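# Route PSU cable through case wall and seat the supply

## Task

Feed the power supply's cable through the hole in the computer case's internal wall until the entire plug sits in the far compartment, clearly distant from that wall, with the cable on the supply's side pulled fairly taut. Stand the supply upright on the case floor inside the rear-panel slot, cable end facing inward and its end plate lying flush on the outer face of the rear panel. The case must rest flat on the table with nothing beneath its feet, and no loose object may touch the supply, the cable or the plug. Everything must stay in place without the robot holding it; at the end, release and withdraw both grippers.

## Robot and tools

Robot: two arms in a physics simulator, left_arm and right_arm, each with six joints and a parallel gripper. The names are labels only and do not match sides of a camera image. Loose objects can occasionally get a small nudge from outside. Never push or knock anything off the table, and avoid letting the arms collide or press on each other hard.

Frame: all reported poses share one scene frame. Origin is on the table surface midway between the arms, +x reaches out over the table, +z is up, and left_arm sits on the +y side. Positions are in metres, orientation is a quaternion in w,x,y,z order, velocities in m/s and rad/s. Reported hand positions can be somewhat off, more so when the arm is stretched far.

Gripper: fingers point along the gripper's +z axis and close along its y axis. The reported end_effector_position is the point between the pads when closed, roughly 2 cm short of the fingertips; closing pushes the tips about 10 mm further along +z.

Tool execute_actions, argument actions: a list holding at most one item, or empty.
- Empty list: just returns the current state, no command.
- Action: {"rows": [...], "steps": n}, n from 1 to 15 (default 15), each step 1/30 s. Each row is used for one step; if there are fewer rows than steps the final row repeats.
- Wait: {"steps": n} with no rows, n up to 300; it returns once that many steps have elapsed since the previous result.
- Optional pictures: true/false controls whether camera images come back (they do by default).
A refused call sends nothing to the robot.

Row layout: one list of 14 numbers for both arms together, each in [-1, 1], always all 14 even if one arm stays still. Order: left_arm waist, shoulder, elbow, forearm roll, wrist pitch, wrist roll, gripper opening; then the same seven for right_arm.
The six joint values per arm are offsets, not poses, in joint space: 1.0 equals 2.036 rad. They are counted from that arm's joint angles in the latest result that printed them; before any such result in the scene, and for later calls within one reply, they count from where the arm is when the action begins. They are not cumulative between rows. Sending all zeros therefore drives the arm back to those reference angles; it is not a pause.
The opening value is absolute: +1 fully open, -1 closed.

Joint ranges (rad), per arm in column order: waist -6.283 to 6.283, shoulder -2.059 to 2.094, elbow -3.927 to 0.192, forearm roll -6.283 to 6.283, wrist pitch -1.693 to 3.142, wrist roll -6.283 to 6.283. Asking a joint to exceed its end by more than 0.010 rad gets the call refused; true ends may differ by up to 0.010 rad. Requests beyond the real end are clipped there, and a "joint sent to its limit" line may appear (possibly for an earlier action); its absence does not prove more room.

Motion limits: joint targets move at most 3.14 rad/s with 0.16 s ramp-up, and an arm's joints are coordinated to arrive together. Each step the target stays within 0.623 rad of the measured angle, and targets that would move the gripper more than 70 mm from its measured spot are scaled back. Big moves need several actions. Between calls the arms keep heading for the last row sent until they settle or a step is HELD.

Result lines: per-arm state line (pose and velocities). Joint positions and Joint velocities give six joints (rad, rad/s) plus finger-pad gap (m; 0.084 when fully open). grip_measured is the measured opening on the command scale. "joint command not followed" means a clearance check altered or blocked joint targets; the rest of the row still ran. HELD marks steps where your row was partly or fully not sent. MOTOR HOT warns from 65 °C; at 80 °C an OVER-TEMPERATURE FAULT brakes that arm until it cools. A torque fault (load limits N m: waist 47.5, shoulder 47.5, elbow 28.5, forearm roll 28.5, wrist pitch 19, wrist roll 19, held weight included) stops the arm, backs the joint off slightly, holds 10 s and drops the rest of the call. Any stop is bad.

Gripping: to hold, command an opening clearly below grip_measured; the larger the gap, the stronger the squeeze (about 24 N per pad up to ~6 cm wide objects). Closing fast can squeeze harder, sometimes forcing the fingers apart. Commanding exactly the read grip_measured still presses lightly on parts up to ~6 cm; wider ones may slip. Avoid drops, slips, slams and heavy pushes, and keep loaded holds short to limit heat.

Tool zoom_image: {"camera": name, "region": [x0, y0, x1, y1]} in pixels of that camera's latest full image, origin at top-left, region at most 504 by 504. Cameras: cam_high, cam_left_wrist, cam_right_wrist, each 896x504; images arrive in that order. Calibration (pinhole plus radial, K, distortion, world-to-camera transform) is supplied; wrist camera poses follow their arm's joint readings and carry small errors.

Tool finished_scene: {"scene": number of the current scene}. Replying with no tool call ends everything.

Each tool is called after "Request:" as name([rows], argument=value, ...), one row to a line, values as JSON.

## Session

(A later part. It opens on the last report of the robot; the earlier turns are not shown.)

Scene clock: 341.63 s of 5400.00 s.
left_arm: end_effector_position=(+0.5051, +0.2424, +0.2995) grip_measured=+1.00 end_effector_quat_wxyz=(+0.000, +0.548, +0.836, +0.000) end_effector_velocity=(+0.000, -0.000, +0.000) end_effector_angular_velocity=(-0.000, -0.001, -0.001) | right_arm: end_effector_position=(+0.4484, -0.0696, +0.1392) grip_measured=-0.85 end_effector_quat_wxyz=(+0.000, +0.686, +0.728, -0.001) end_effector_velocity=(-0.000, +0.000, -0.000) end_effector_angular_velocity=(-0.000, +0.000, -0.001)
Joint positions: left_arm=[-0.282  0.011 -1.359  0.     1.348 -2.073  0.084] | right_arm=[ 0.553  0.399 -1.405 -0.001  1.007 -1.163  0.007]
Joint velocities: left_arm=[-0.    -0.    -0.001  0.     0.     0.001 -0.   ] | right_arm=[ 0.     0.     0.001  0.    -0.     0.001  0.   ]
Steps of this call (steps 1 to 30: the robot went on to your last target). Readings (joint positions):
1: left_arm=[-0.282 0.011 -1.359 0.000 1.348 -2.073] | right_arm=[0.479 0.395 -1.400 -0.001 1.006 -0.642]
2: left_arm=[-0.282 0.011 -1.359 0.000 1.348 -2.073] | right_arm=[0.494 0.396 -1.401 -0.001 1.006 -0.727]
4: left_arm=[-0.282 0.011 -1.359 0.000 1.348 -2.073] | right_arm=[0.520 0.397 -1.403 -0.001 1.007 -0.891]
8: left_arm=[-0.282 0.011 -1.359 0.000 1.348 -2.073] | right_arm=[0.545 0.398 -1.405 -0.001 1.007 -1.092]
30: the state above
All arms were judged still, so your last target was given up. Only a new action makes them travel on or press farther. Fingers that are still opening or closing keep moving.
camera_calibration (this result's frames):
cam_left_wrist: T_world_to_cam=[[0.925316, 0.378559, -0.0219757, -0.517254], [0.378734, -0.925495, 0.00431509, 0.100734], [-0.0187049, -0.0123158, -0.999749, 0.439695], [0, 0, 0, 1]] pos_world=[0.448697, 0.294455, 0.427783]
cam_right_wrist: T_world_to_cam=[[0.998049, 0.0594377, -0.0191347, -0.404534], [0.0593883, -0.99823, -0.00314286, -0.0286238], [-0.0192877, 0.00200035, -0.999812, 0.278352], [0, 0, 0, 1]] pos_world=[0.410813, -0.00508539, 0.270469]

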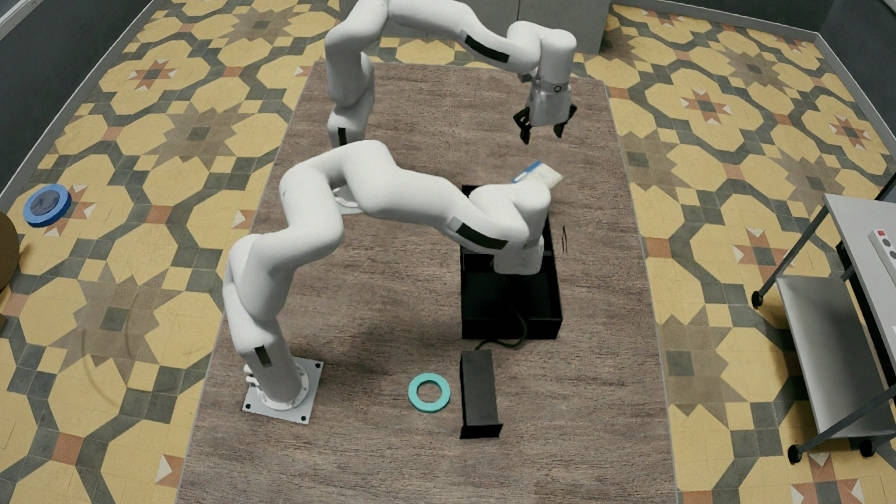

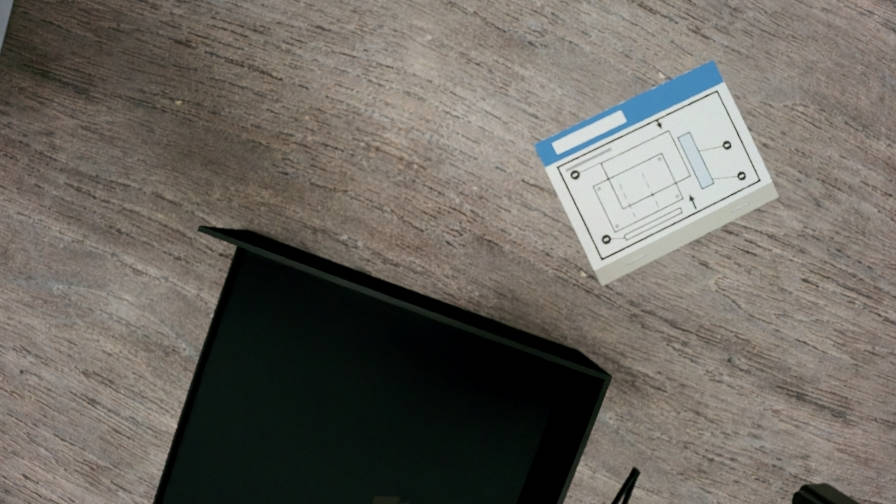

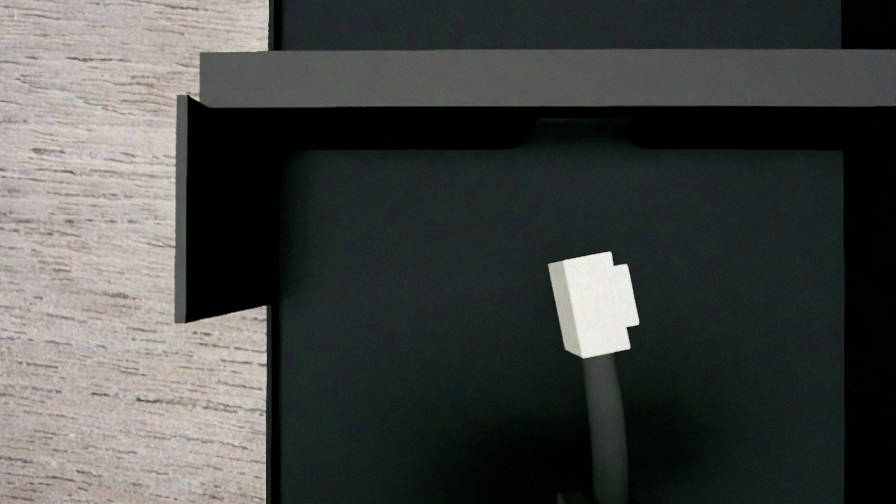

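Request:
execute_actions([
  {"rows": [[0,0,0,0,0,0,1, -0.0026,0.0617,0.011,0,-0.0732,-0.0024,-1]], "steps": 15},
], pictures=false)

Request:
execute_actions([
  {"steps": 15},
])

Scene clock: 364.43 s of 5400.00 s.
left_arm: end_effector_position=(+0.5051, +0.2424, +0.2995) grip_measured=+1.00 end_effector_quat_wxyz=(+0.000, +0.548, +0.836, +0.000) end_effector_velocity=(+0.000, -0.000, +0.000) end_effector_angular_velocity=(+0.000, -0.000, +0.002) | right_arm: end_effector_position=(+0.4580, -0.0680, +0.0724) grip_measured=-0.85 end_effector_quat_wxyz=(+0.001, +0.686, +0.728, +0.002) end_effector_velocity=(-0.002, -0.001, -0.013) end_effector_angular_velocity=(-0.003, +0.007, +0.001)
Joint positions: left_arm=[-0.282  0.011 -1.359  0.     1.348 -2.073  0.084] | right_arm=[ 0.548  0.521 -1.385 -0.001  0.86  -1.168  0.007]
Joint velocities: left_arm=[-0.     0.    -0.     0.     0.    -0.002  0.   ] | right_arm=[-0.001  0.019  0.011  0.001 -0.022 -0.002  0.   ]
Steps of this call (steps 1 to 90: nothing new was sent; then 19.30 s passed at rest; steps 91 to 105: all 15 steps of this action). Readings (joint positions):
91: left_arm=[-0.282 0.011 -1.359 0.000 1.348 -2.073] | right_arm=[0.553 0.399 -1.405 -0.001 1.007 -1.163]
92: left_arm=[-0.282 0.011 -1.359 0.000 1.348 -2.073] | right_arm=[0.553 0.401 -1.405 -0.001 1.003 -1.163]
94: left_arm=[-0.282 0.011 -1.359 0.000 1.348 -2.073] | right_arm=[0.552 0.428 -1.405 -0.001 0.963 -1.164]
98: left_arm=[-0.282 0.011 -1.359 0.000 1.348 -2.073] | right_arm=[0.548 0.508 -1.380 -0.001 0.887 -1.167]
105: the state above

Scene clock: 364.93 s of 5400.00 s.
left_arm: end_effector_position=(+0.5051, +0.2424, +0.2995) grip_measured=+1.00 end_effector_quat_wxyz=(+0.000, +0.548, +0.836, +0.000) end_effector_velocity=(+0.000, -0.000, +0.000) end_effector_angular_velocity=(-0.000, -0.000, -0.000) | right_arm: end_effector_position=(+0.4571, -0.0686, +0.0699) grip_measured=-0.85 end_effector_quat_wxyz=(+0.000, +0.686, +0.728, +0.000) end_effector_velocity=(-0.000, -0.000, -0.001) end_effector_angular_velocity=(-0.001, +0.001, +0.000)
Joint positions: left_arm=[-0.282  0.011 -1.359  0.     1.348 -2.073  0.084] | right_arm=[ 0.548  0.524 -1.383 -0.001  0.858 -1.168  0.007]
Joint velocities: left_arm=[-0.  0. -0. -0.  0.  0. -0.] | right_arm=[-0.     0.001  0.001 -0.    -0.    -0.     0.   ]
Steps of this call (steps 1 to 15: the robot went on to your last target). Readings (joint positions):
1: left_arm=[-0.282 0.011 -1.359 0.000 1.348 -2.073] | right_arm=[0.548 0.522 -1.385 -0.001 0.860 -1.168]
2: left_arm=[-0.282 0.011 -1.359 0.000 1.348 -2.073] | right_arm=[0.548 0.522 -1.384 -0.001 0.860 -1.168]
4: left_arm=[-0.282 0.011 -1.359 0.000 1.348 -2.073] | right_arm=[0.548 0.523 -1.383 -0.001 0.859 -1.168]
8: left_arm=[-0.282 0.011 -1.359 0.000 1.348 -2.073] | right_arm=[0.548 0.524 -1.383 -0.001 0.859 -1.168]
15: the state above
All arms were judged still, so your last target was given up. Only a new action makes them travel on or press farther. Fingers that are still opening or closing keep moving.
camera_calibration (this result's frames):
cam_left_wrist: T_world_to_cam=[[0.925316, 0.378559, -0.0219757, -0.517254], [0.378735, -0.925495, 0.00431519, 0.100733], [-0.0187049, -0.0123159, -0.999749, 0.439695], [0, 0, 0, 1]] pos_world=[0.448697, 0.294455, 0.427783]
cam_right_wrist: T_world_to_cam=[[0.998085, 0.0591473, -0.0180927, -0.41478], [0.0590902, -0.998246, -0.00367146, -0.0281402], [-0.0182781, 0.00259533, -0.99983, 0.208858], [0, 0, 0, 1]] pos_world=[0.419466, -0.00409982, 0.201215]

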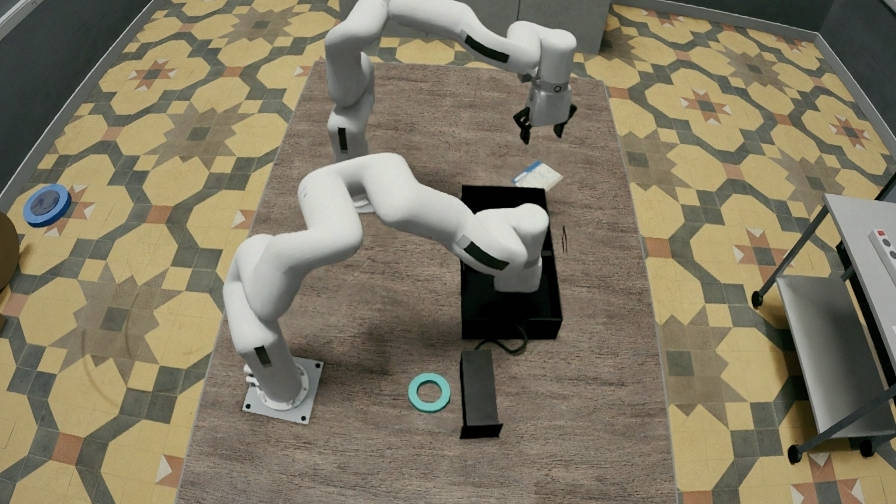

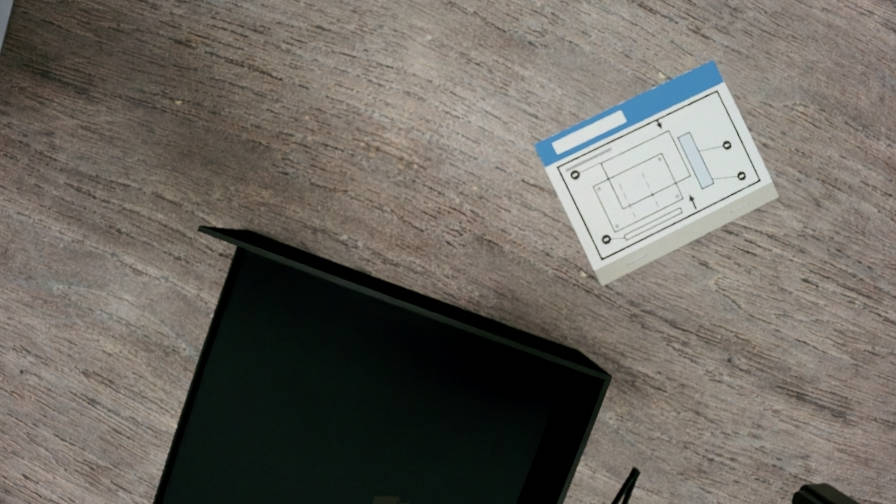

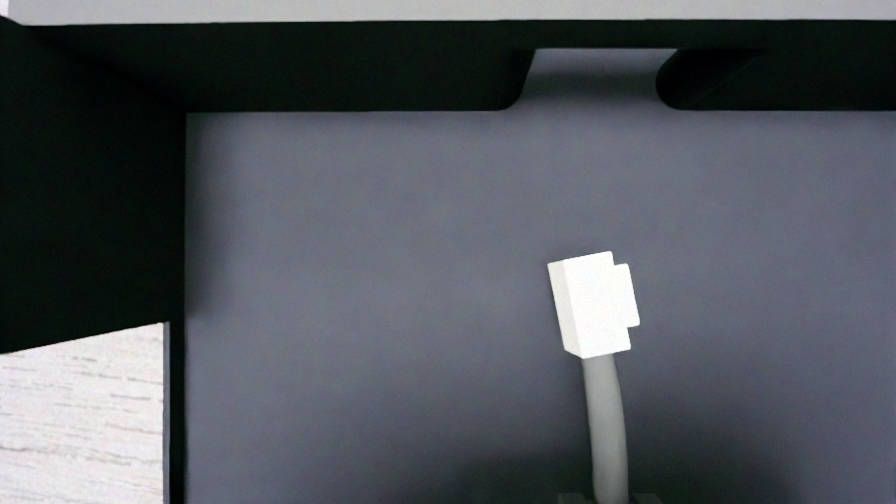

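Request:
execute_actions([
  {"rows": [[0,0,0,0,0,0,1, -0.0016,0.0213,-0.0099,0,-0.0109,-0.0015,-1],[0,0,0,0,0,0,1, -0.0016,0.0213,-0.0099,0,-0.0109,-0.0015,-1],[0,0,0,0,0,0,1, -0.0016,0.0213,-0.0099,0,-0.0109,-0.0015,-1],[0,0,0,0,0,0,1, -0.0016,0.0213,-0.0099,0,-0.0109,-0.0015,-1],[0,0,0,0,0,0,1, -0.0016,0.0213,-0.0099,0,-0.0109,-0.0015,-1],[0,0,0,0,0,0,1, -0.0016,0.0213,-0.0099,0,-0.0109,-0.0015,-1],[0,0,0,0,0,0,1, -0.0016,0.0213,-0.0099,0,-0.0109,-0.0015,-1],[0,0,0,0,0,0,1, 0.0316,0.0501,-0.0577,0,0.0081,0.0318,-1]], "steps": 15},
], pictures=false)

Request:
execute_actions([
  {"steps": 20},
])

Scene clock: 375.53 s of 5400.00 s.
left_arm: end_effector_position=(+0.5051, +0.2424, +0.2995) grip_measured=+1.00 end_effector_quat_wxyz=(+0.000, +0.548, +0.836, +0.000) end_effector_velocity=(-0.000, -0.000, +0.000) end_effector_angular_velocity=(+0.000, +0.000, -0.002) | right_arm: end_effector_position=(+0.4600, -0.0288, +0.0549) grip_measured=-0.85 end_effector_quat_wxyz=(+0.000, +0.684, +0.729, +0.000) end_effector_velocity=(-0.009, +0.064, -0.007) end_effector_angular_velocity=(-0.008, +0.014, -0.012)
Joint positions: left_arm=[-0.282  0.011 -1.359  0.     1.348 -2.073  0.084] | right_arm=[ 0.605  0.617 -1.486 -0.001  0.869 -1.114  0.007]
Joint velocities: left_arm=[-0.001 -0.     0.     0.     0.     0.001 -0.   ] | right_arm=[ 0.101  0.1   -0.15  -0.     0.065  0.113  0.   ]
Steps of this call (steps 1 to 90: nothing new was sent; then 7.10 s passed at rest; steps 91 to 105: all 15 steps of this action). Readings (joint positions):
91: left_arm=[-0.282 0.011 -1.359 0.000 1.348 -2.073] | right_arm=[0.548 0.525 -1.383 -0.001 0.858 -1.168]
92: left_arm=[-0.282 0.011 -1.359 0.000 1.348 -2.073] | right_arm=[0.547 0.527 -1.385 -0.001 0.856 -1.168]
94: left_arm=[-0.282 0.011 -1.359 0.000 1.348 -2.073] | right_arm=[0.546 0.544 -1.394 -0.001 0.847 -1.169]
98: left_arm=[-0.282 0.011 -1.359 0.000 1.348 -2.073] | right_arm=[0.545 0.564 -1.399 -0.001 0.840 -1.170]
105: the state above

Scene clock: 376.20 s of 5400.00 s.
left_arm: end_effector_position=(+0.5051, +0.2424, +0.2995) grip_measured=+1.00 end_effector_quat_wxyz=(+0.000, +0.548, +0.836, +0.000) end_effector_velocity=(+0.000, +0.000, +0.000) end_effector_angular_velocity=(-0.000, -0.000, -0.000) | right_arm: end_effector_position=(+0.4601, -0.0242, +0.0543) grip_measured=-0.85 end_effector_quat_wxyz=(+0.000, +0.686, +0.728, -0.000) end_effector_velocity=(-0.000, +0.000, -0.001) end_effector_angular_velocity=(-0.000, +0.001, +0.001)
Joint positions: left_arm=[-0.282  0.011 -1.359  0.     1.348 -2.073  0.084] | right_arm=[ 0.612  0.626 -1.5   -0.001  0.875 -1.103  0.007]
Joint velocities: left_arm=[ 0. -0. -0. -0. -0.  0. -0.] | right_arm=[ 0.001  0.001 -0.     0.    -0.    -0.001 -0.   ]
Steps of this call (steps 1 to 20: the robot went on to your last target). Readings (joint positions):
1: left_arm=[-0.282 0.011 -1.359 0.000 1.348 -2.073] | right_arm=[0.608 0.620 -1.490 -0.001 0.871 -1.110]
2: left_arm=[-0.282 0.011 -1.359 0.000 1.348 -2.073] | right_arm=[0.609 0.622 -1.493 -0.001 0.872 -1.108]
4: left_arm=[-0.282 0.011 -1.359 0.000 1.348 -2.073] | right_arm=[0.610 0.624 -1.497 -0.001 0.873 -1.106]
8: left_arm=[-0.282 0.011 -1.359 0.000 1.348 -2.073] | right_arm=[0.611 0.625 -1.499 -0.001 0.875 -1.104]
20: the state above
camera_calibration (this result's frames):
cam_left_wrist: T_world_to_cam=[[0.925316, 0.378559, -0.0219757, -0.517254], [0.378735, -0.925495, 0.00431522, 0.100733], [-0.0187049, -0.0123159, -0.999749, 0.439695], [0, 0, 0, 1]] pos_world=[0.448697, 0.294455, 0.427783]
cam_right_wrist: T_world_to_cam=[[0.998099, 0.0586422, -0.01896, -0.420571], [0.0585912, -0.998277, -0.00323846, 0.0161152], [-0.0191173, 0.00212141, -0.999815, 0.193565], [0, 0, 0, 1]] pos_world=[0.422528, 0.04034, 0.185607]

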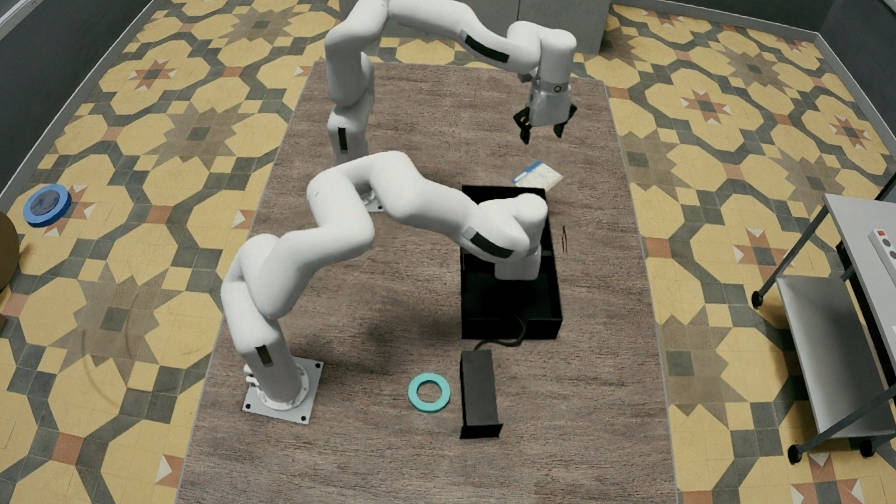

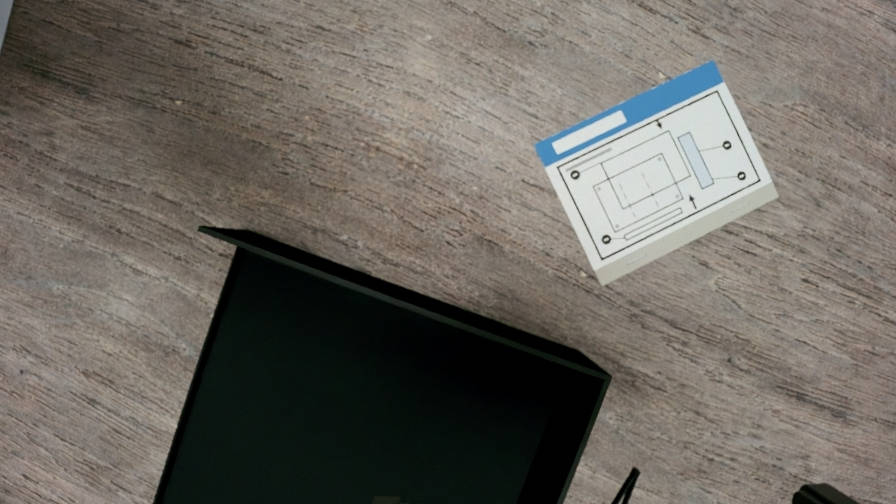

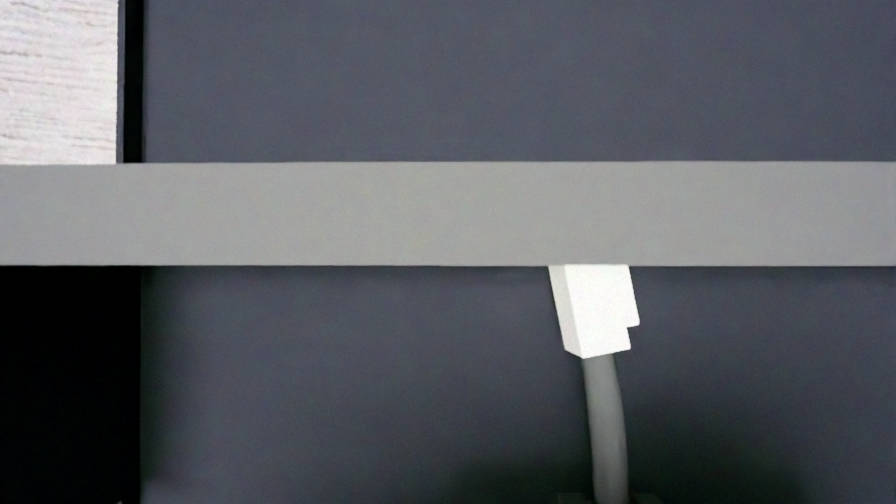

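Request:
execute_actions([
  {"rows": [[0,0,0,0,0,0,1, 0.0313,0.0349,-0.0591,0,0.0237,0.031,-1]], "steps": 15},
], pictures=false)

Request:
execute_actions([
  {"steps": 15},
])

Scene clock: 380.90 s of 5400.00 s.
left_arm: end_effector_position=(+0.5051, +0.2424, +0.2995) grip_measured=+1.00 end_effector_quat_wxyz=(+0.000, +0.548, +0.836, +0.000) end_effector_velocity=(-0.000, -0.000, -0.000) end_effector_angular_velocity=(+0.000, +0.001, -0.000) | right_arm: end_effector_position=(+0.4578, +0.0190, +0.0545) grip_measured=-0.85 end_effector_quat_wxyz=(+0.000, +0.686, +0.728, -0.000) end_effector_velocity=(+0.001, +0.007, +0.002) end_effector_angular_velocity=(+0.003, -0.004, -0.001)
Joint positions: left_arm=[-0.282  0.011 -1.359  0.     1.348 -2.073  0.084] | right_arm=[ 0.674  0.696 -1.619 -0.001  0.922 -1.041  0.007]
Joint velocities: left_arm=[-0.001  0.     0.     0.     0.    -0.    -0.   ] | right_arm=[ 0.008  0.008 -0.019  0.     0.007  0.009 -0.   ]
Steps of this call (steps 1 to 15: the robot went on to your last target; steps 16 to 90: nothing new was sent; then 1.20 s passed at rest; steps 91 to 105: all 15 steps of this action). Readings (joint positions):
91: left_arm=[-0.282 0.011 -1.359 0.000 1.348 -2.073] | right_arm=[0.612 0.626 -1.501 -0.001 0.875 -1.103]
92: left_arm=[-0.282 0.011 -1.359 0.000 1.348 -2.073] | right_arm=[0.613 0.629 -1.504 -0.001 0.877 -1.100]
94: left_arm=[-0.282 0.011 -1.359 0.000 1.348 -2.073] | right_arm=[0.629 0.649 -1.539 -0.001 0.891 -1.082]
98: left_arm=[-0.282 0.011 -1.359 0.000 1.348 -2.073] | right_arm=[0.669 0.686 -1.602 -0.001 0.915 -1.050]
105: the state above

Scene clock: 381.40 s of 5400.00 s.
left_arm: end_effector_position=(+0.5051, +0.2424, +0.2995) grip_measured=+1.00 end_effector_quat_wxyz=(+0.000, +0.548, +0.836, +0.000) end_effector_velocity=(-0.000, -0.000, -0.000) end_effector_angular_velocity=(-0.000, -0.000, +0.001) | right_arm: end_effector_position=(+0.4576, +0.0200, +0.0545) grip_measured=-0.85 end_effector_quat_wxyz=(+0.000, +0.686, +0.728, +0.000) end_effector_velocity=(-0.000, +0.000, -0.000) end_effector_angular_velocity=(-0.000, +0.000, +0.002)
Joint positions: left_arm=[-0.282  0.011 -1.359  0.     1.348 -2.073  0.084] | right_arm=[ 0.675  0.697 -1.621 -0.001  0.923 -1.04   0.007]
Joint velocities: left_arm=[-0.001 -0.     0.001 -0.    -0.001 -0.001  0.   ] | right_arm=[ 0.     0.    -0.    -0.     0.    -0.001 -0.   ]
Steps of this call (steps 1 to 15: the robot went on to your last target). Readings (joint positions):
1: left_arm=[-0.282 0.011 -1.359 0.000 1.348 -2.073] | right_arm=[0.674 0.696 -1.619 -0.001 0.923 -1.041]
2: left_arm=[-0.282 0.011 -1.359 0.000 1.348 -2.073] | right_arm=[0.675 0.697 -1.620 -0.001 0.923 -1.040]
4: left_arm=[-0.282 0.011 -1.359 0.000 1.348 -2.073] | right_arm=[0.675 0.697 -1.620 -0.001 0.923 -1.040]
8: left_arm=[-0.282 0.011 -1.359 0.000 1.348 -2.073] | right_arm=[0.675 0.697 -1.621 -0.001 0.923 -1.040]
15: the state above
All arms were judged still, so your last target was given up. Only a new action makes them travel on or press farther. Fingers that are still opening or closing keep moving.
camera_calibration (this result's frames):
cam_left_wrist: T_world_to_cam=[[0.925316, 0.378559, -0.0219758, -0.517254], [0.378735, -0.925495, 0.00431518, 0.100733], [-0.0187049, -0.0123159, -0.999749, 0.439695], [0, 0, 0, 1]] pos_world=[0.448697, 0.294455, 0.427783]
cam_right_wrist: T_world_to_cam=[[0.998085, 0.0591745, -0.0180145, -0.420813], [0.059117, -0.998244, -0.00370892, 0.0601509], [-0.0182024, 0.00263686, -0.999831, 0.193242], [0, 0, 0, 1]] pos_world=[0.419969, 0.0844372, 0.185852]

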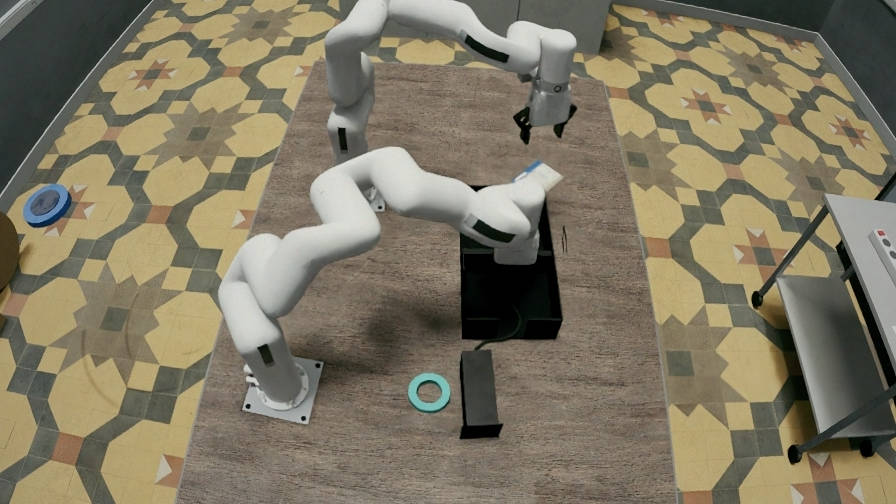

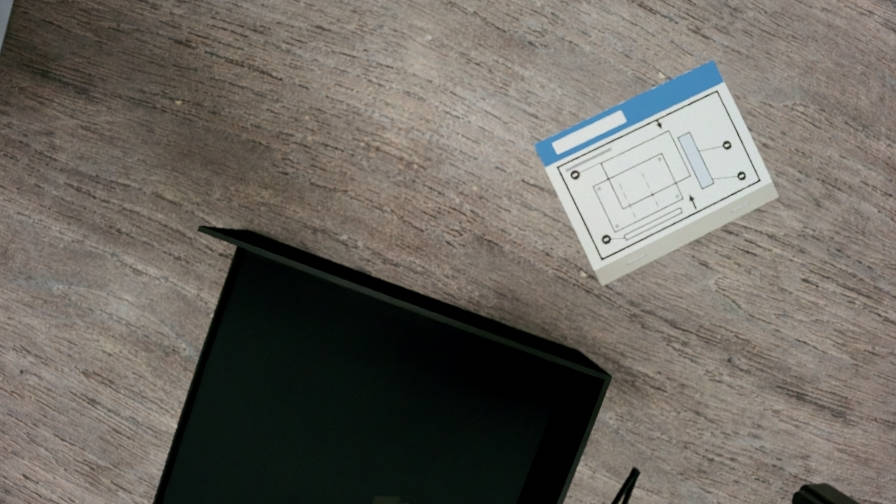

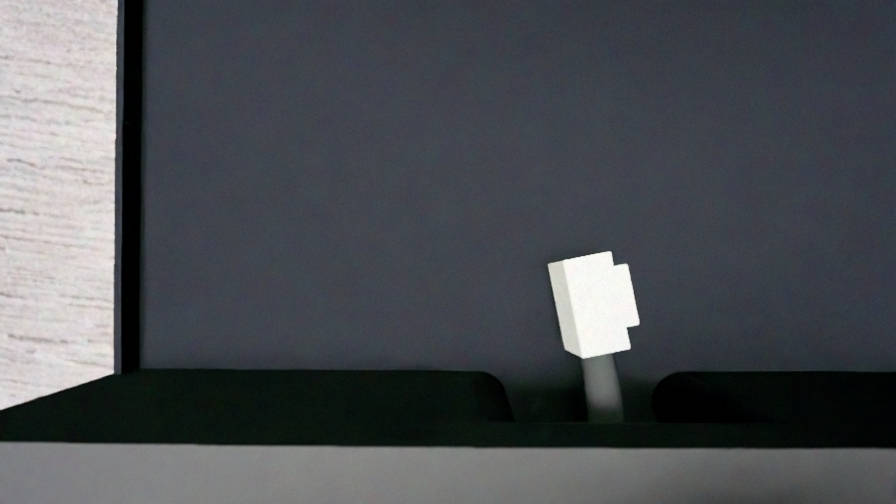

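Request:
execute_actions([
  {"rows": [[0,0,0,0,0,0,1, -0.0032,0.0262,-0.023,0,-0.0027,-0.0034,-1]], "steps": 15},
], pictures=false)

Request:
execute_actions([
  {"rows": [[0,0,0,0,0,0,1, 0,0,0,0,0,0,-0.6]], "steps": 15},
])

Scene clock: 402.40 s of 5400.00 s.
left_arm: end_effector_position=(+0.5051, +0.2424, +0.2995) grip_measured=+1.00 end_effector_quat_wxyz=(+0.000, +0.548, +0.836, +0.000) end_effector_velocity=(+0.000, +0.000, +0.000) end_effector_angular_velocity=(-0.000, -0.000, -0.001) | right_arm: end_effector_position=(+0.4668, +0.0213, +0.0407) grip_measured=-0.85 end_effector_quat_wxyz=(+0.000, +0.686, +0.728, -0.000) end_effector_velocity=(-0.000, -0.001, -0.004) end_effector_angular_velocity=(-0.003, +0.004, +0.000)
Joint positions: left_arm=[-0.282  0.011 -1.359  0.     1.348 -2.073  0.084] | right_arm=[ 0.669  0.75  -1.667 -0.001  0.918 -1.047  0.007]
Joint velocities: left_arm=[ 0.    -0.    -0.     0.    -0.     0.001 -0.   ] | right_arm=[-0.001  0.008 -0.003  0.    -0.    -0.001  0.   ]
Steps of this call (steps 1 to 90: nothing new was sent; then 17.50 s passed at rest; steps 91 to 105: all 15 steps of this action). Readings (joint positions):
91: left_arm=[-0.282 0.011 -1.359 0.000 1.348 -2.073] | right_arm=[0.676 0.697 -1.621 -0.001 0.923 -1.040]
92: left_arm=[-0.282 0.011 -1.359 0.000 1.348 -2.073] | right_arm=[0.675 0.701 -1.624 -0.001 0.923 -1.040]
94: left_arm=[-0.282 0.011 -1.359 0.000 1.348 -2.073] | right_arm=[0.673 0.720 -1.644 -0.001 0.920 -1.043]
98: left_arm=[-0.282 0.011 -1.359 0.000 1.348 -2.073] | right_arm=[0.669 0.745 -1.660 -0.001 0.919 -1.046]
105: the state above

Scene clock: 402.90 s of 5400.00 s.
left_arm: end_effector_position=(+0.5051, +0.2424, +0.2995) grip_measured=+1.00 end_effector_quat_wxyz=(+0.000, +0.548, +0.836, +0.000) end_effector_velocity=(+0.000, +0.000, +0.000) end_effector_angular_velocity=(-0.000, -0.000, +0.001) | right_arm: end_effector_position=(+0.4668, +0.0213, +0.0407) grip_measured=-0.62 end_effector_quat_wxyz=(+0.000, +0.686, +0.728, -0.000) end_effector_velocity=(-0.001, -0.000, -0.001) end_effector_angular_velocity=(-0.001, +0.002, +0.001)
Joint positions: left_arm=[-0.282  0.011 -1.359  0.     1.348 -2.073  0.084] | right_arm=[ 0.669  0.75  -1.667 -0.001  0.918 -1.047  0.017]
Joint velocities: left_arm=[ 0. -0. -0.  0. -0. -0.  0.] | right_arm=[-0.     0.001  0.002 -0.    -0.    -0.001  0.   ]
Steps of this call (steps 1 to 15: all 15 steps of this action). Readings (joint positions):
1: left_arm=[-0.282 0.011 -1.359 0.000 1.348 -2.073] | right_arm=[0.669 0.750 -1.667 -0.001 0.918 -1.047]
2: left_arm=[-0.282 0.011 -1.359 0.000 1.348 -2.073] | right_arm=[0.669 0.750 -1.667 -0.001 0.918 -1.047]
4: left_arm=[-0.282 0.011 -1.359 0.000 1.348 -2.073] | right_arm=[0.669 0.750 -1.667 -0.001 0.918 -1.047]
8: left_arm=[-0.282 0.011 -1.359 0.000 1.348 -2.073] | right_arm=[0.669 0.749 -1.667 -0.001 0.918 -1.047]
15: the state above
camera_calibration (this result's frames):
cam_left_wrist: T_world_to_cam=[[0.925316, 0.378559, -0.0219761, -0.517254], [0.378735, -0.925495, 0.004315, 0.100733], [-0.0187053, -0.0123158, -0.999749, 0.439695], [0, 0, 0, 1]] pos_world=[0.448697, 0.294455, 0.427783]
cam_right_wrist: T_world_to_cam=[[0.998053, 0.0596404, -0.0182292, -0.430303], [0.0595846, -0.998217, -0.00359275, 0.0606787], [-0.018411, 0.00249958, -0.999827, 0.179711], [0, 0, 0, 1]] pos_world=[0.429159, 0.0857848, 0.172054]

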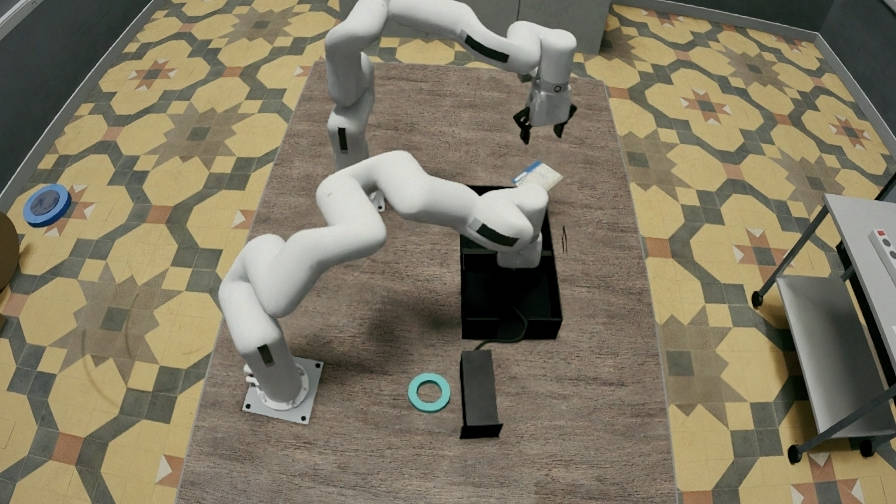

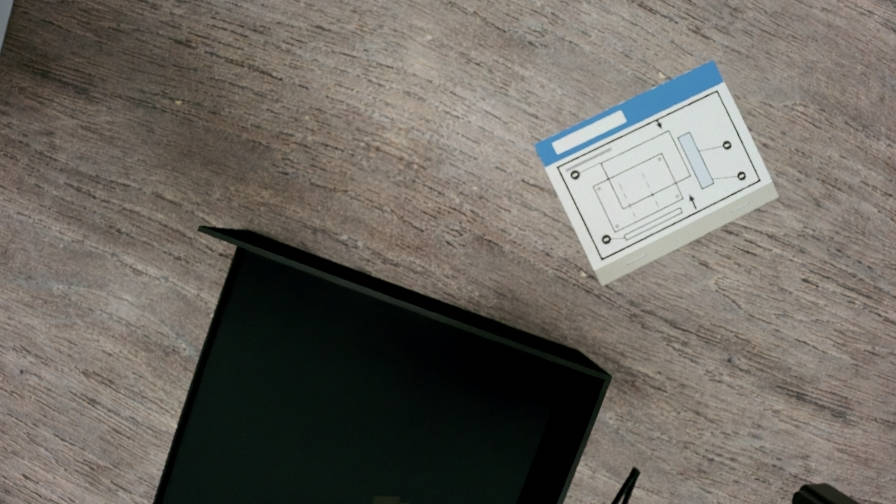

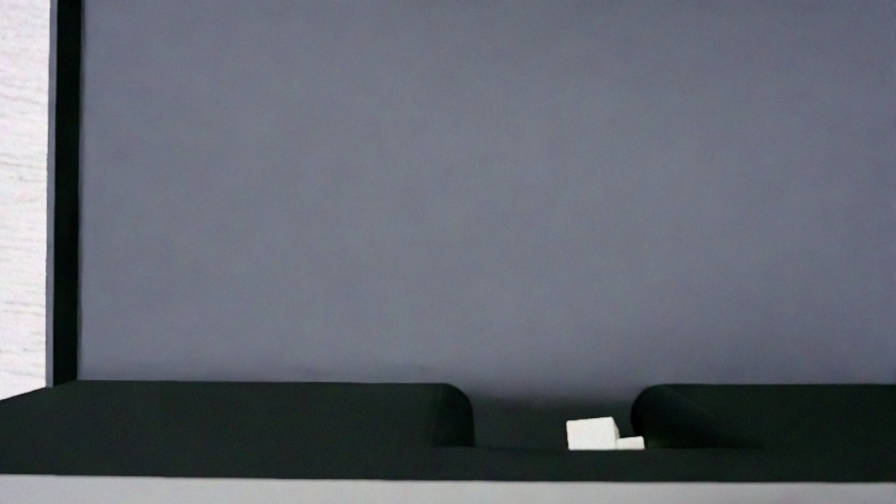

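Request:
execute_actions([
  {"rows": [[0,0,0,0,0,0,1, 0,0,0,0,0,0,1],[0,0,0,0,0,0,1, 0,0,0,0,0,0,1],[0,0,0,0,0,0,1, 0,0,0,0,0,0,1],[0,0,0,0,0,0,1, 0,0,0,0,0,0,1],[0,0,0,0,0,0,1, 0,0,0,0,0,0,1],[0,0,0,0,0,0,1, 0,0,0,0,0,0,1],[0,0,0,0,0,0,1, -0.03,-0.10,0.05,0,0.05,-0.03,1],[0,0,0,0,0,0,1, -0.03,-0.10,0.05,0,0.05,-0.03,1],[0,0,0,0,0,0,1, -0.03,-0.10,0.05,0,0.05,-0.03,1],[0,0,0,0,0,0,1, -0.03,-0.10,0.05,0,0.05,-0.03,1],[0,0,0,0,0,0,1, -0.09,-0.21,0.14,0,0.07,-0.09,1]], "steps": 15},
], pictures=false)

Request:
execute_actions([
  {"steps": 25},
])

Scene clock: 413.97 s of 5400.00 s.
left_arm: end_effector_position=(+0.5051, +0.2424, +0.2995) grip_measured=+1.00 end_effector_quat_wxyz=(+0.000, +0.548, +0.836, +0.000) end_effector_velocity=(-0.000, -0.000, +0.000) end_effector_angular_velocity=(+0.000, +0.000, -0.001) | right_arm: end_effector_position=(+0.4693, -0.0288, +0.1078) grip_measured=+1.00 end_effector_quat_wxyz=(+0.001, +0.686, +0.728, +0.003) end_effector_velocity=(-0.022, -0.296, +0.222) end_effector_angular_velocity=(-0.027, +0.042, -0.019)
Joint positions: left_arm=[-0.282  0.011 -1.359  0.     1.348 -2.073  0.084] | right_arm=[ 0.598  0.56  -1.558 -0.001  0.99  -1.118  0.084]
Joint velocities: left_arm=[-0.001  0.    -0.     0.     0.    -0.    -0.   ] | right_arm=[-0.409 -0.825  0.63  -0.     0.245 -0.39  -0.   ]
Steps of this call (steps 1 to 15: the robot went on to your last target; steps 16 to 90: nothing new was sent; then 7.57 s passed at rest; steps 91 to 105: all 15 steps of this action). Readings (joint positions):
91: left_arm=[-0.282 0.011 -1.359 0.000 1.348 -2.073] | right_arm=[0.669 0.750 -1.667 -0.001 0.918 -1.047]
92: left_arm=[-0.282 0.011 -1.359 0.000 1.348 -2.073] | right_arm=[0.669 0.750 -1.667 -0.001 0.918 -1.047]
94: left_arm=[-0.282 0.011 -1.359 0.000 1.348 -2.073] | right_arm=[0.669 0.750 -1.667 -0.001 0.918 -1.047]
98: left_arm=[-0.282 0.011 -1.359 0.000 1.348 -2.073] | right_arm=[0.668 0.746 -1.665 -0.001 0.920 -1.048]
105: the state above

Scene clock: 414.80 s of 5400.00 s.
left_arm: end_effector_position=(+0.5051, +0.2424, +0.2995) grip_measured=+1.00 end_effector_quat_wxyz=(+0.000, +0.548, +0.836, +0.000) end_effector_velocity=(+0.000, -0.000, +0.000) end_effector_angular_velocity=(-0.000, -0.000, +0.001) | right_arm: end_effector_position=(+0.4523, -0.1090, +0.1684) grip_measured=+1.00 end_effector_quat_wxyz=(+0.000, +0.685, +0.728, -0.000) end_effector_velocity=(-0.000, -0.001, +0.001) end_effector_angular_velocity=(+0.000, -0.000, -0.000)
Joint positions: left_arm=[-0.282  0.011 -1.359  0.     1.348 -2.073  0.084] | right_arm=[ 0.486  0.323 -1.382 -0.001  1.06  -1.23   0.084]
Joint velocities: left_arm=[-0.    -0.    -0.001  0.     0.    -0.002  0.   ] | right_arm=[-0.002 -0.002  0.002  0.     0.    -0.002 -0.   ]
Steps of this call (steps 1 to 25: the robot went on to your last target). Readings (joint positions):
1: left_arm=[-0.282 0.011 -1.359 0.000 1.348 -2.073] | right_arm=[0.584 0.533 -1.536 -0.001 0.999 -1.131]
2: left_arm=[-0.282 0.011 -1.359 0.000 1.348 -2.073] | right_arm=[0.571 0.505 -1.514 -0.001 1.007 -1.144]
4: left_arm=[-0.282 0.011 -1.359 0.000 1.348 -2.073] | right_arm=[0.544 0.447 -1.472 -0.001 1.024 -1.171]
8: left_arm=[-0.282 0.011 -1.359 0.000 1.348 -2.073] | right_arm=[0.500 0.355 -1.409 -0.001 1.050 -1.213]
25: the state above
camera_calibration (this result's frames):
cam_left_wrist: T_world_to_cam=[[0.925316, 0.378559, -0.021976, -0.517254], [0.378735, -0.925495, 0.00431495, 0.100733], [-0.0187052, -0.0123158, -0.999749, 0.439695], [0, 0, 0, 1]] pos_world=[0.448697, 0.294455, 0.427783]
cam_right_wrist: T_world_to_cam=[[0.998039, 0.0597489, -0.018681, -0.405644], [0.0596965, -0.998211, -0.00335172, -0.0681242], [-0.0188479, 0.00222995, -0.99982, 0.307615], [0, 0, 0, 1]] pos_world=[0.414713, -0.0444515, 0.299753]

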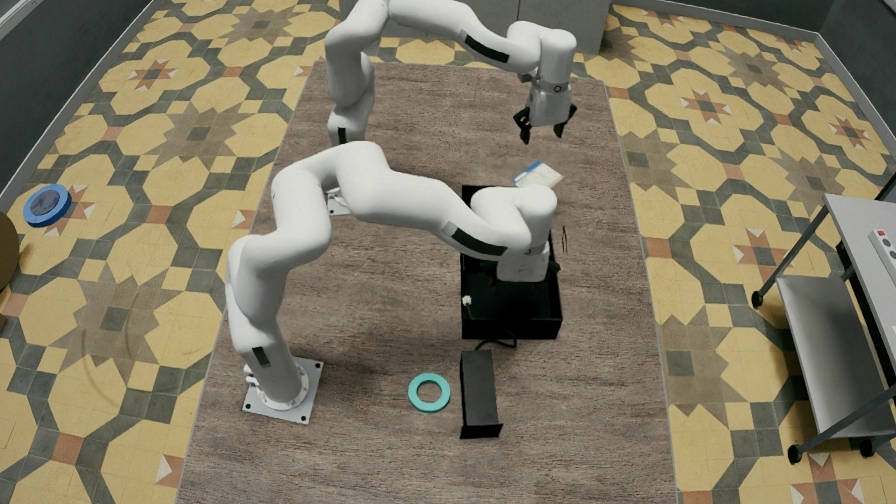

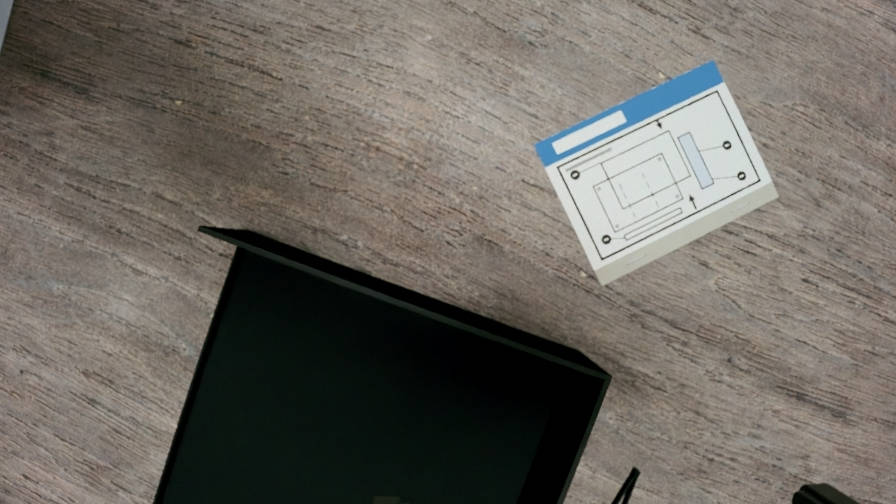

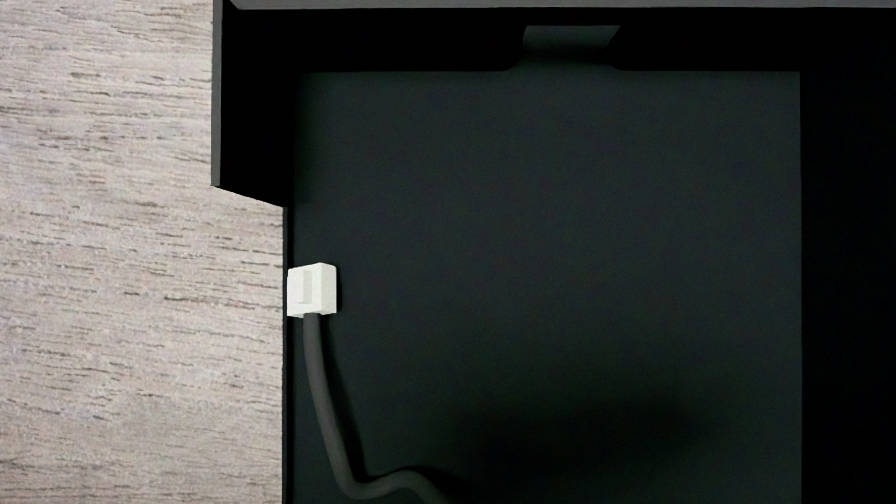

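Request:
execute_actions([
  {"rows": [[-0.1177,-0.0289,0.1746,0,-0.1457,0.0542,1, 0.0322,-0.0796,0.2154,0,-0.1363,0.95,-0.05]], "steps": 15},
], pictures=false)

Request:
execute_actions([
  {"steps": 25},
], pictures=false)

Scene clock: 430.67 s of 5400.00 s.
left_arm: end_effector_position=(+0.4553, +0.1466, +0.2060) grip_measured=+1.00 end_effector_quat_wxyz=(-0.002, +0.676, +0.737, -0.001) end_effector_velocity=(-0.060, -0.073, -0.079) end_effector_angular_velocity=(-0.003, -0.013, -0.290) | right_arm: end_effector_position=(+0.3730, -0.1118, +0.1061) grip_measured=-0.06 end_effector_quat_wxyz=(+0.000, +0.918, +0.397, -0.001) end_effector_velocity=(-0.089, -0.012, -0.060) end_effector_angular_velocity=(+0.004, -0.020, -2.598)
Joint positions: left_arm=[-0.504 -0.042 -1.03   0.     1.077 -1.972  0.084] | right_arm=[ 0.545  0.178 -0.988 -0.001  0.812 -0.355  0.041]
Joint velocities: left_arm=[-0.194 -0.051  0.295  0.001 -0.258  0.095  0.   ] | right_arm=[ 0.061 -0.16   0.417 -0.    -0.275  2.659 -0.   ]
Steps of this call (steps 1 to 15: the robot went on to your last target; steps 16 to 90: nothing new was sent; then 12.37 s passed at rest; steps 91 to 105: all 15 steps of this action). Readings (joint positions):
91: left_arm=[-0.282 0.011 -1.359 0.000 1.348 -2.073] | right_arm=[0.486 0.322 -1.382 -0.001 1.060 -1.230]
92: left_arm=[-0.284 0.010 -1.355 0.000 1.344 -2.072] | right_arm=[0.486 0.321 -1.379 -0.001 1.058 -1.225]
94: left_arm=[-0.308 0.001 -1.320 0.001 1.310 -2.059] | right_arm=[0.490 0.309 -1.351 -0.001 1.038 -1.181]
98: left_arm=[-0.391 -0.015 -1.197 0.000 1.214 -2.023] | right_arm=[0.514 0.253 -1.193 -0.001 0.941 -0.944]
105: the state above

Scene clock: 431.50 s of 5400.00 s.
left_arm: end_effector_position=(+0.4504, +0.1399, +0.1997) grip_measured=+1.00 end_effector_quat_wxyz=(+0.000, +0.686, +0.728, +0.000) end_effector_velocity=(+0.000, -0.000, +0.000) end_effector_angular_velocity=(-0.000, -0.001, -0.002) | right_arm: end_effector_position=(+0.3635, -0.1131, +0.0999) grip_measured=-0.06 end_effector_quat_wxyz=(+0.000, +0.993, -0.118, +0.000) end_effector_velocity=(-0.000, +0.000, +0.000) end_effector_angular_velocity=(+0.000, +0.000, -0.013)
Joint positions: left_arm=[-0.521 -0.048 -1.003  0.     1.051 -1.963  0.084] | right_arm=[ 0.552  0.161 -0.944 -0.001  0.783  0.703  0.041]
Joint velocities: left_arm=[-0.001 -0.    -0.001 -0.    -0.001  0.001 -0.   ] | right_arm=[ 0.     0.    -0.     0.     0.     0.013 -0.   ]
Steps of this call (steps 1 to 25: the robot went on to your last target). Readings (joint positions):
1: left_arm=[-0.509 -0.044 -1.022 0.000 1.069 -1.969] | right_arm=[0.547 0.173 -0.976 -0.001 0.804 -0.266]
2: left_arm=[-0.512 -0.045 -1.017 0.000 1.064 -1.967] | right_arm=[0.548 0.170 -0.968 -0.001 0.798 -0.177]
4: left_arm=[-0.516 -0.047 -1.011 0.000 1.058 -1.965] | right_arm=[0.550 0.165 -0.957 -0.001 0.791 0.001]
8: left_arm=[-0.520 -0.048 -1.006 0.000 1.053 -1.963] | right_arm=[0.551 0.162 -0.948 -0.001 0.785 0.354]
25: the state above

Request:
execute_actions([
  {"rows": [[0,0,0,0,0,0,1, 0,0,0,0,0,0.561,-0.05]], "steps": 15},
], pictures=false)

Request:
execute_actions([
  {"steps": 12},
])

Scene clock: 434.07 s of 5400.00 s.
left_arm: end_effector_position=(+0.4504, +0.1399, +0.1997) grip_measured=+1.00 end_effector_quat_wxyz=(+0.000, +0.686, +0.728, +0.000) end_effector_velocity=(+0.000, -0.000, +0.000) end_effector_angular_velocity=(-0.000, -0.001, +0.002) | right_arm: end_effector_position=(+0.3635, -0.1131, +0.0999) grip_measured=-0.06 end_effector_quat_wxyz=(-0.000, +0.838, -0.546, +0.000) end_effector_velocity=(+0.001, +0.001, +0.001) end_effector_angular_velocity=(+0.003, -0.002, -2.044)
Joint positions: left_arm=[-0.521 -0.048 -1.003  0.     1.051 -1.963  0.084] | right_arm=[ 0.552  0.161 -0.944 -0.001  0.783  1.622  0.041]
Joint velocities: left_arm=[-0.     0.    -0.001  0.     0.    -0.002  0.   ] | right_arm=[ 0.    -0.001 -0.002  0.     0.001  2.044 -0.   ]
Steps of this call (steps 1 to 30: the robot went on to your last target; steps 31 to 62: nothing new was sent; steps 63 to 77: all 15 steps of this action). Readings (joint positions):
63: left_arm=[-0.521 -0.048 -1.003 0.000 1.051 -1.963] | right_arm=[0.552 0.160 -0.944 -0.001 0.783 0.704]
64: left_arm=[-0.521 -0.048 -1.003 0.000 1.051 -1.963] | right_arm=[0.552 0.160 -0.944 -0.001 0.783 0.710]
66: left_arm=[-0.521 -0.048 -1.003 0.000 1.051 -1.963] | right_arm=[0.552 0.160 -0.944 -0.001 0.783 0.754]
70: left_arm=[-0.521 -0.048 -1.003 0.000 1.051 -1.963] | right_arm=[0.552 0.161 -0.944 -0.001 0.783 1.021]
77: the state above

Scene clock: 434.47 s of 5400.00 s.
left_arm: end_effector_position=(+0.4504, +0.1399, +0.1997) grip_measured=+1.00 end_effector_quat_wxyz=(+0.000, +0.686, +0.728, +0.000) end_effector_velocity=(-0.000, -0.000, -0.000) end_effector_angular_velocity=(+0.000, +0.001, +0.002) | right_arm: end_effector_position=(+0.3635, -0.1131, +0.0999) grip_measured=-0.06 end_effector_quat_wxyz=(-0.000, +0.773, -0.634, +0.000) end_effector_velocity=(-0.000, -0.000, -0.000) end_effector_angular_velocity=(-0.000, -0.000, -0.037)
Joint positions: left_arm=[-0.521 -0.048 -1.003  0.     1.051 -1.963  0.084] | right_arm=[ 0.552  0.161 -0.944 -0.001  0.783  1.841  0.041]
Joint velocities: left_arm=[-0.    -0.     0.001 -0.    -0.    -0.002  0.   ] | right_arm=[-0.    -0.     0.    -0.    -0.     0.037 -0.   ]
Steps of this call (steps 1 to 12: the robot went on to your last target). Readings (joint positions):
1: left_arm=[-0.521 -0.048 -1.003 0.000 1.051 -1.963] | right_arm=[0.552 0.161 -0.944 -0.001 0.783 1.684]
2: left_arm=[-0.521 -0.048 -1.003 0.000 1.051 -1.963] | right_arm=[0.552 0.161 -0.944 -0.001 0.783 1.732]
4: left_arm=[-0.521 -0.048 -1.003 0.000 1.051 -1.963] | right_arm=[0.552 0.161 -0.944 -0.001 0.783 1.789]
8: left_arm=[-0.521 -0.048 -1.003 0.000 1.051 -1.963] | right_arm=[0.552 0.161 -0.944 -0.001 0.783 1.831]
12: the state above
camera_calibration (this result's frames):
cam_left_wrist: T_world_to_cam=[[0.999023, 0.0383436, -0.0219638, -0.415627], [0.0384474, -0.999251, 0.00432358, 0.190518], [-0.0217815, -0.0051638, -0.999749, 0.338038], [0, 0, 0, 1]] pos_world=[0.415259, 0.208057, 0.328001]
cam_right_wrist: T_world_to_cam=[[-0.980586, -0.195122, -0.0194637, 0.372466], [-0.195071, 0.980779, -0.00451084, 0.249311], [0.0199697, -0.000626467, -0.9998, 0.222957], [0, 0, 0, 1]] pos_world=[0.409416, -0.171703, 0.231287]

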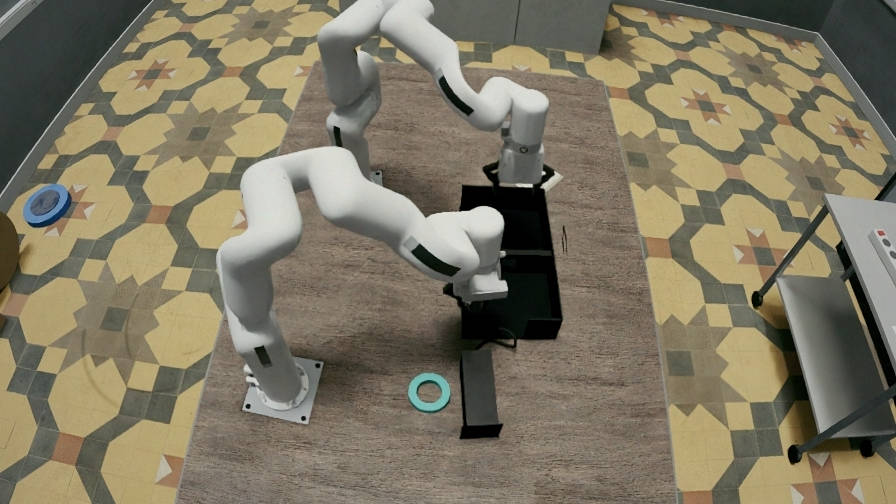

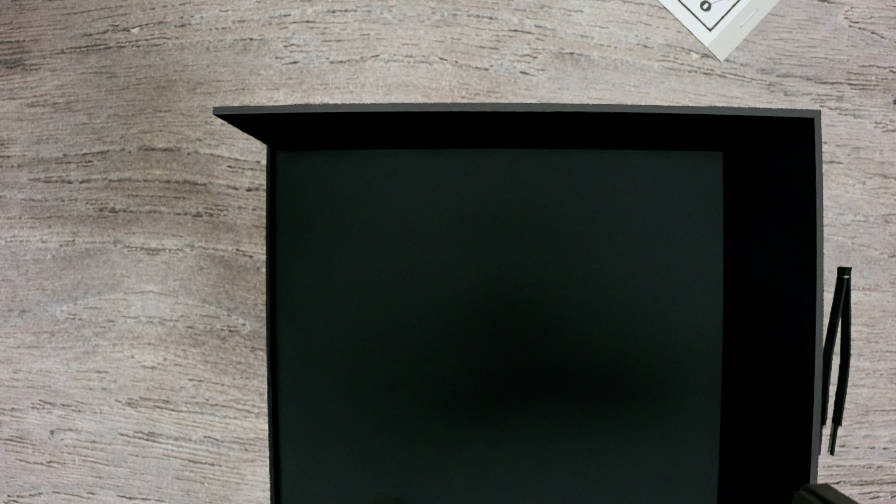

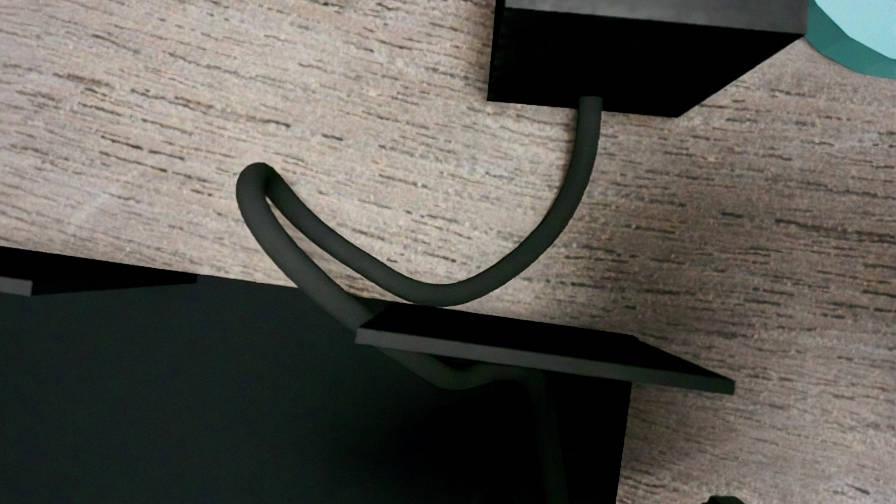

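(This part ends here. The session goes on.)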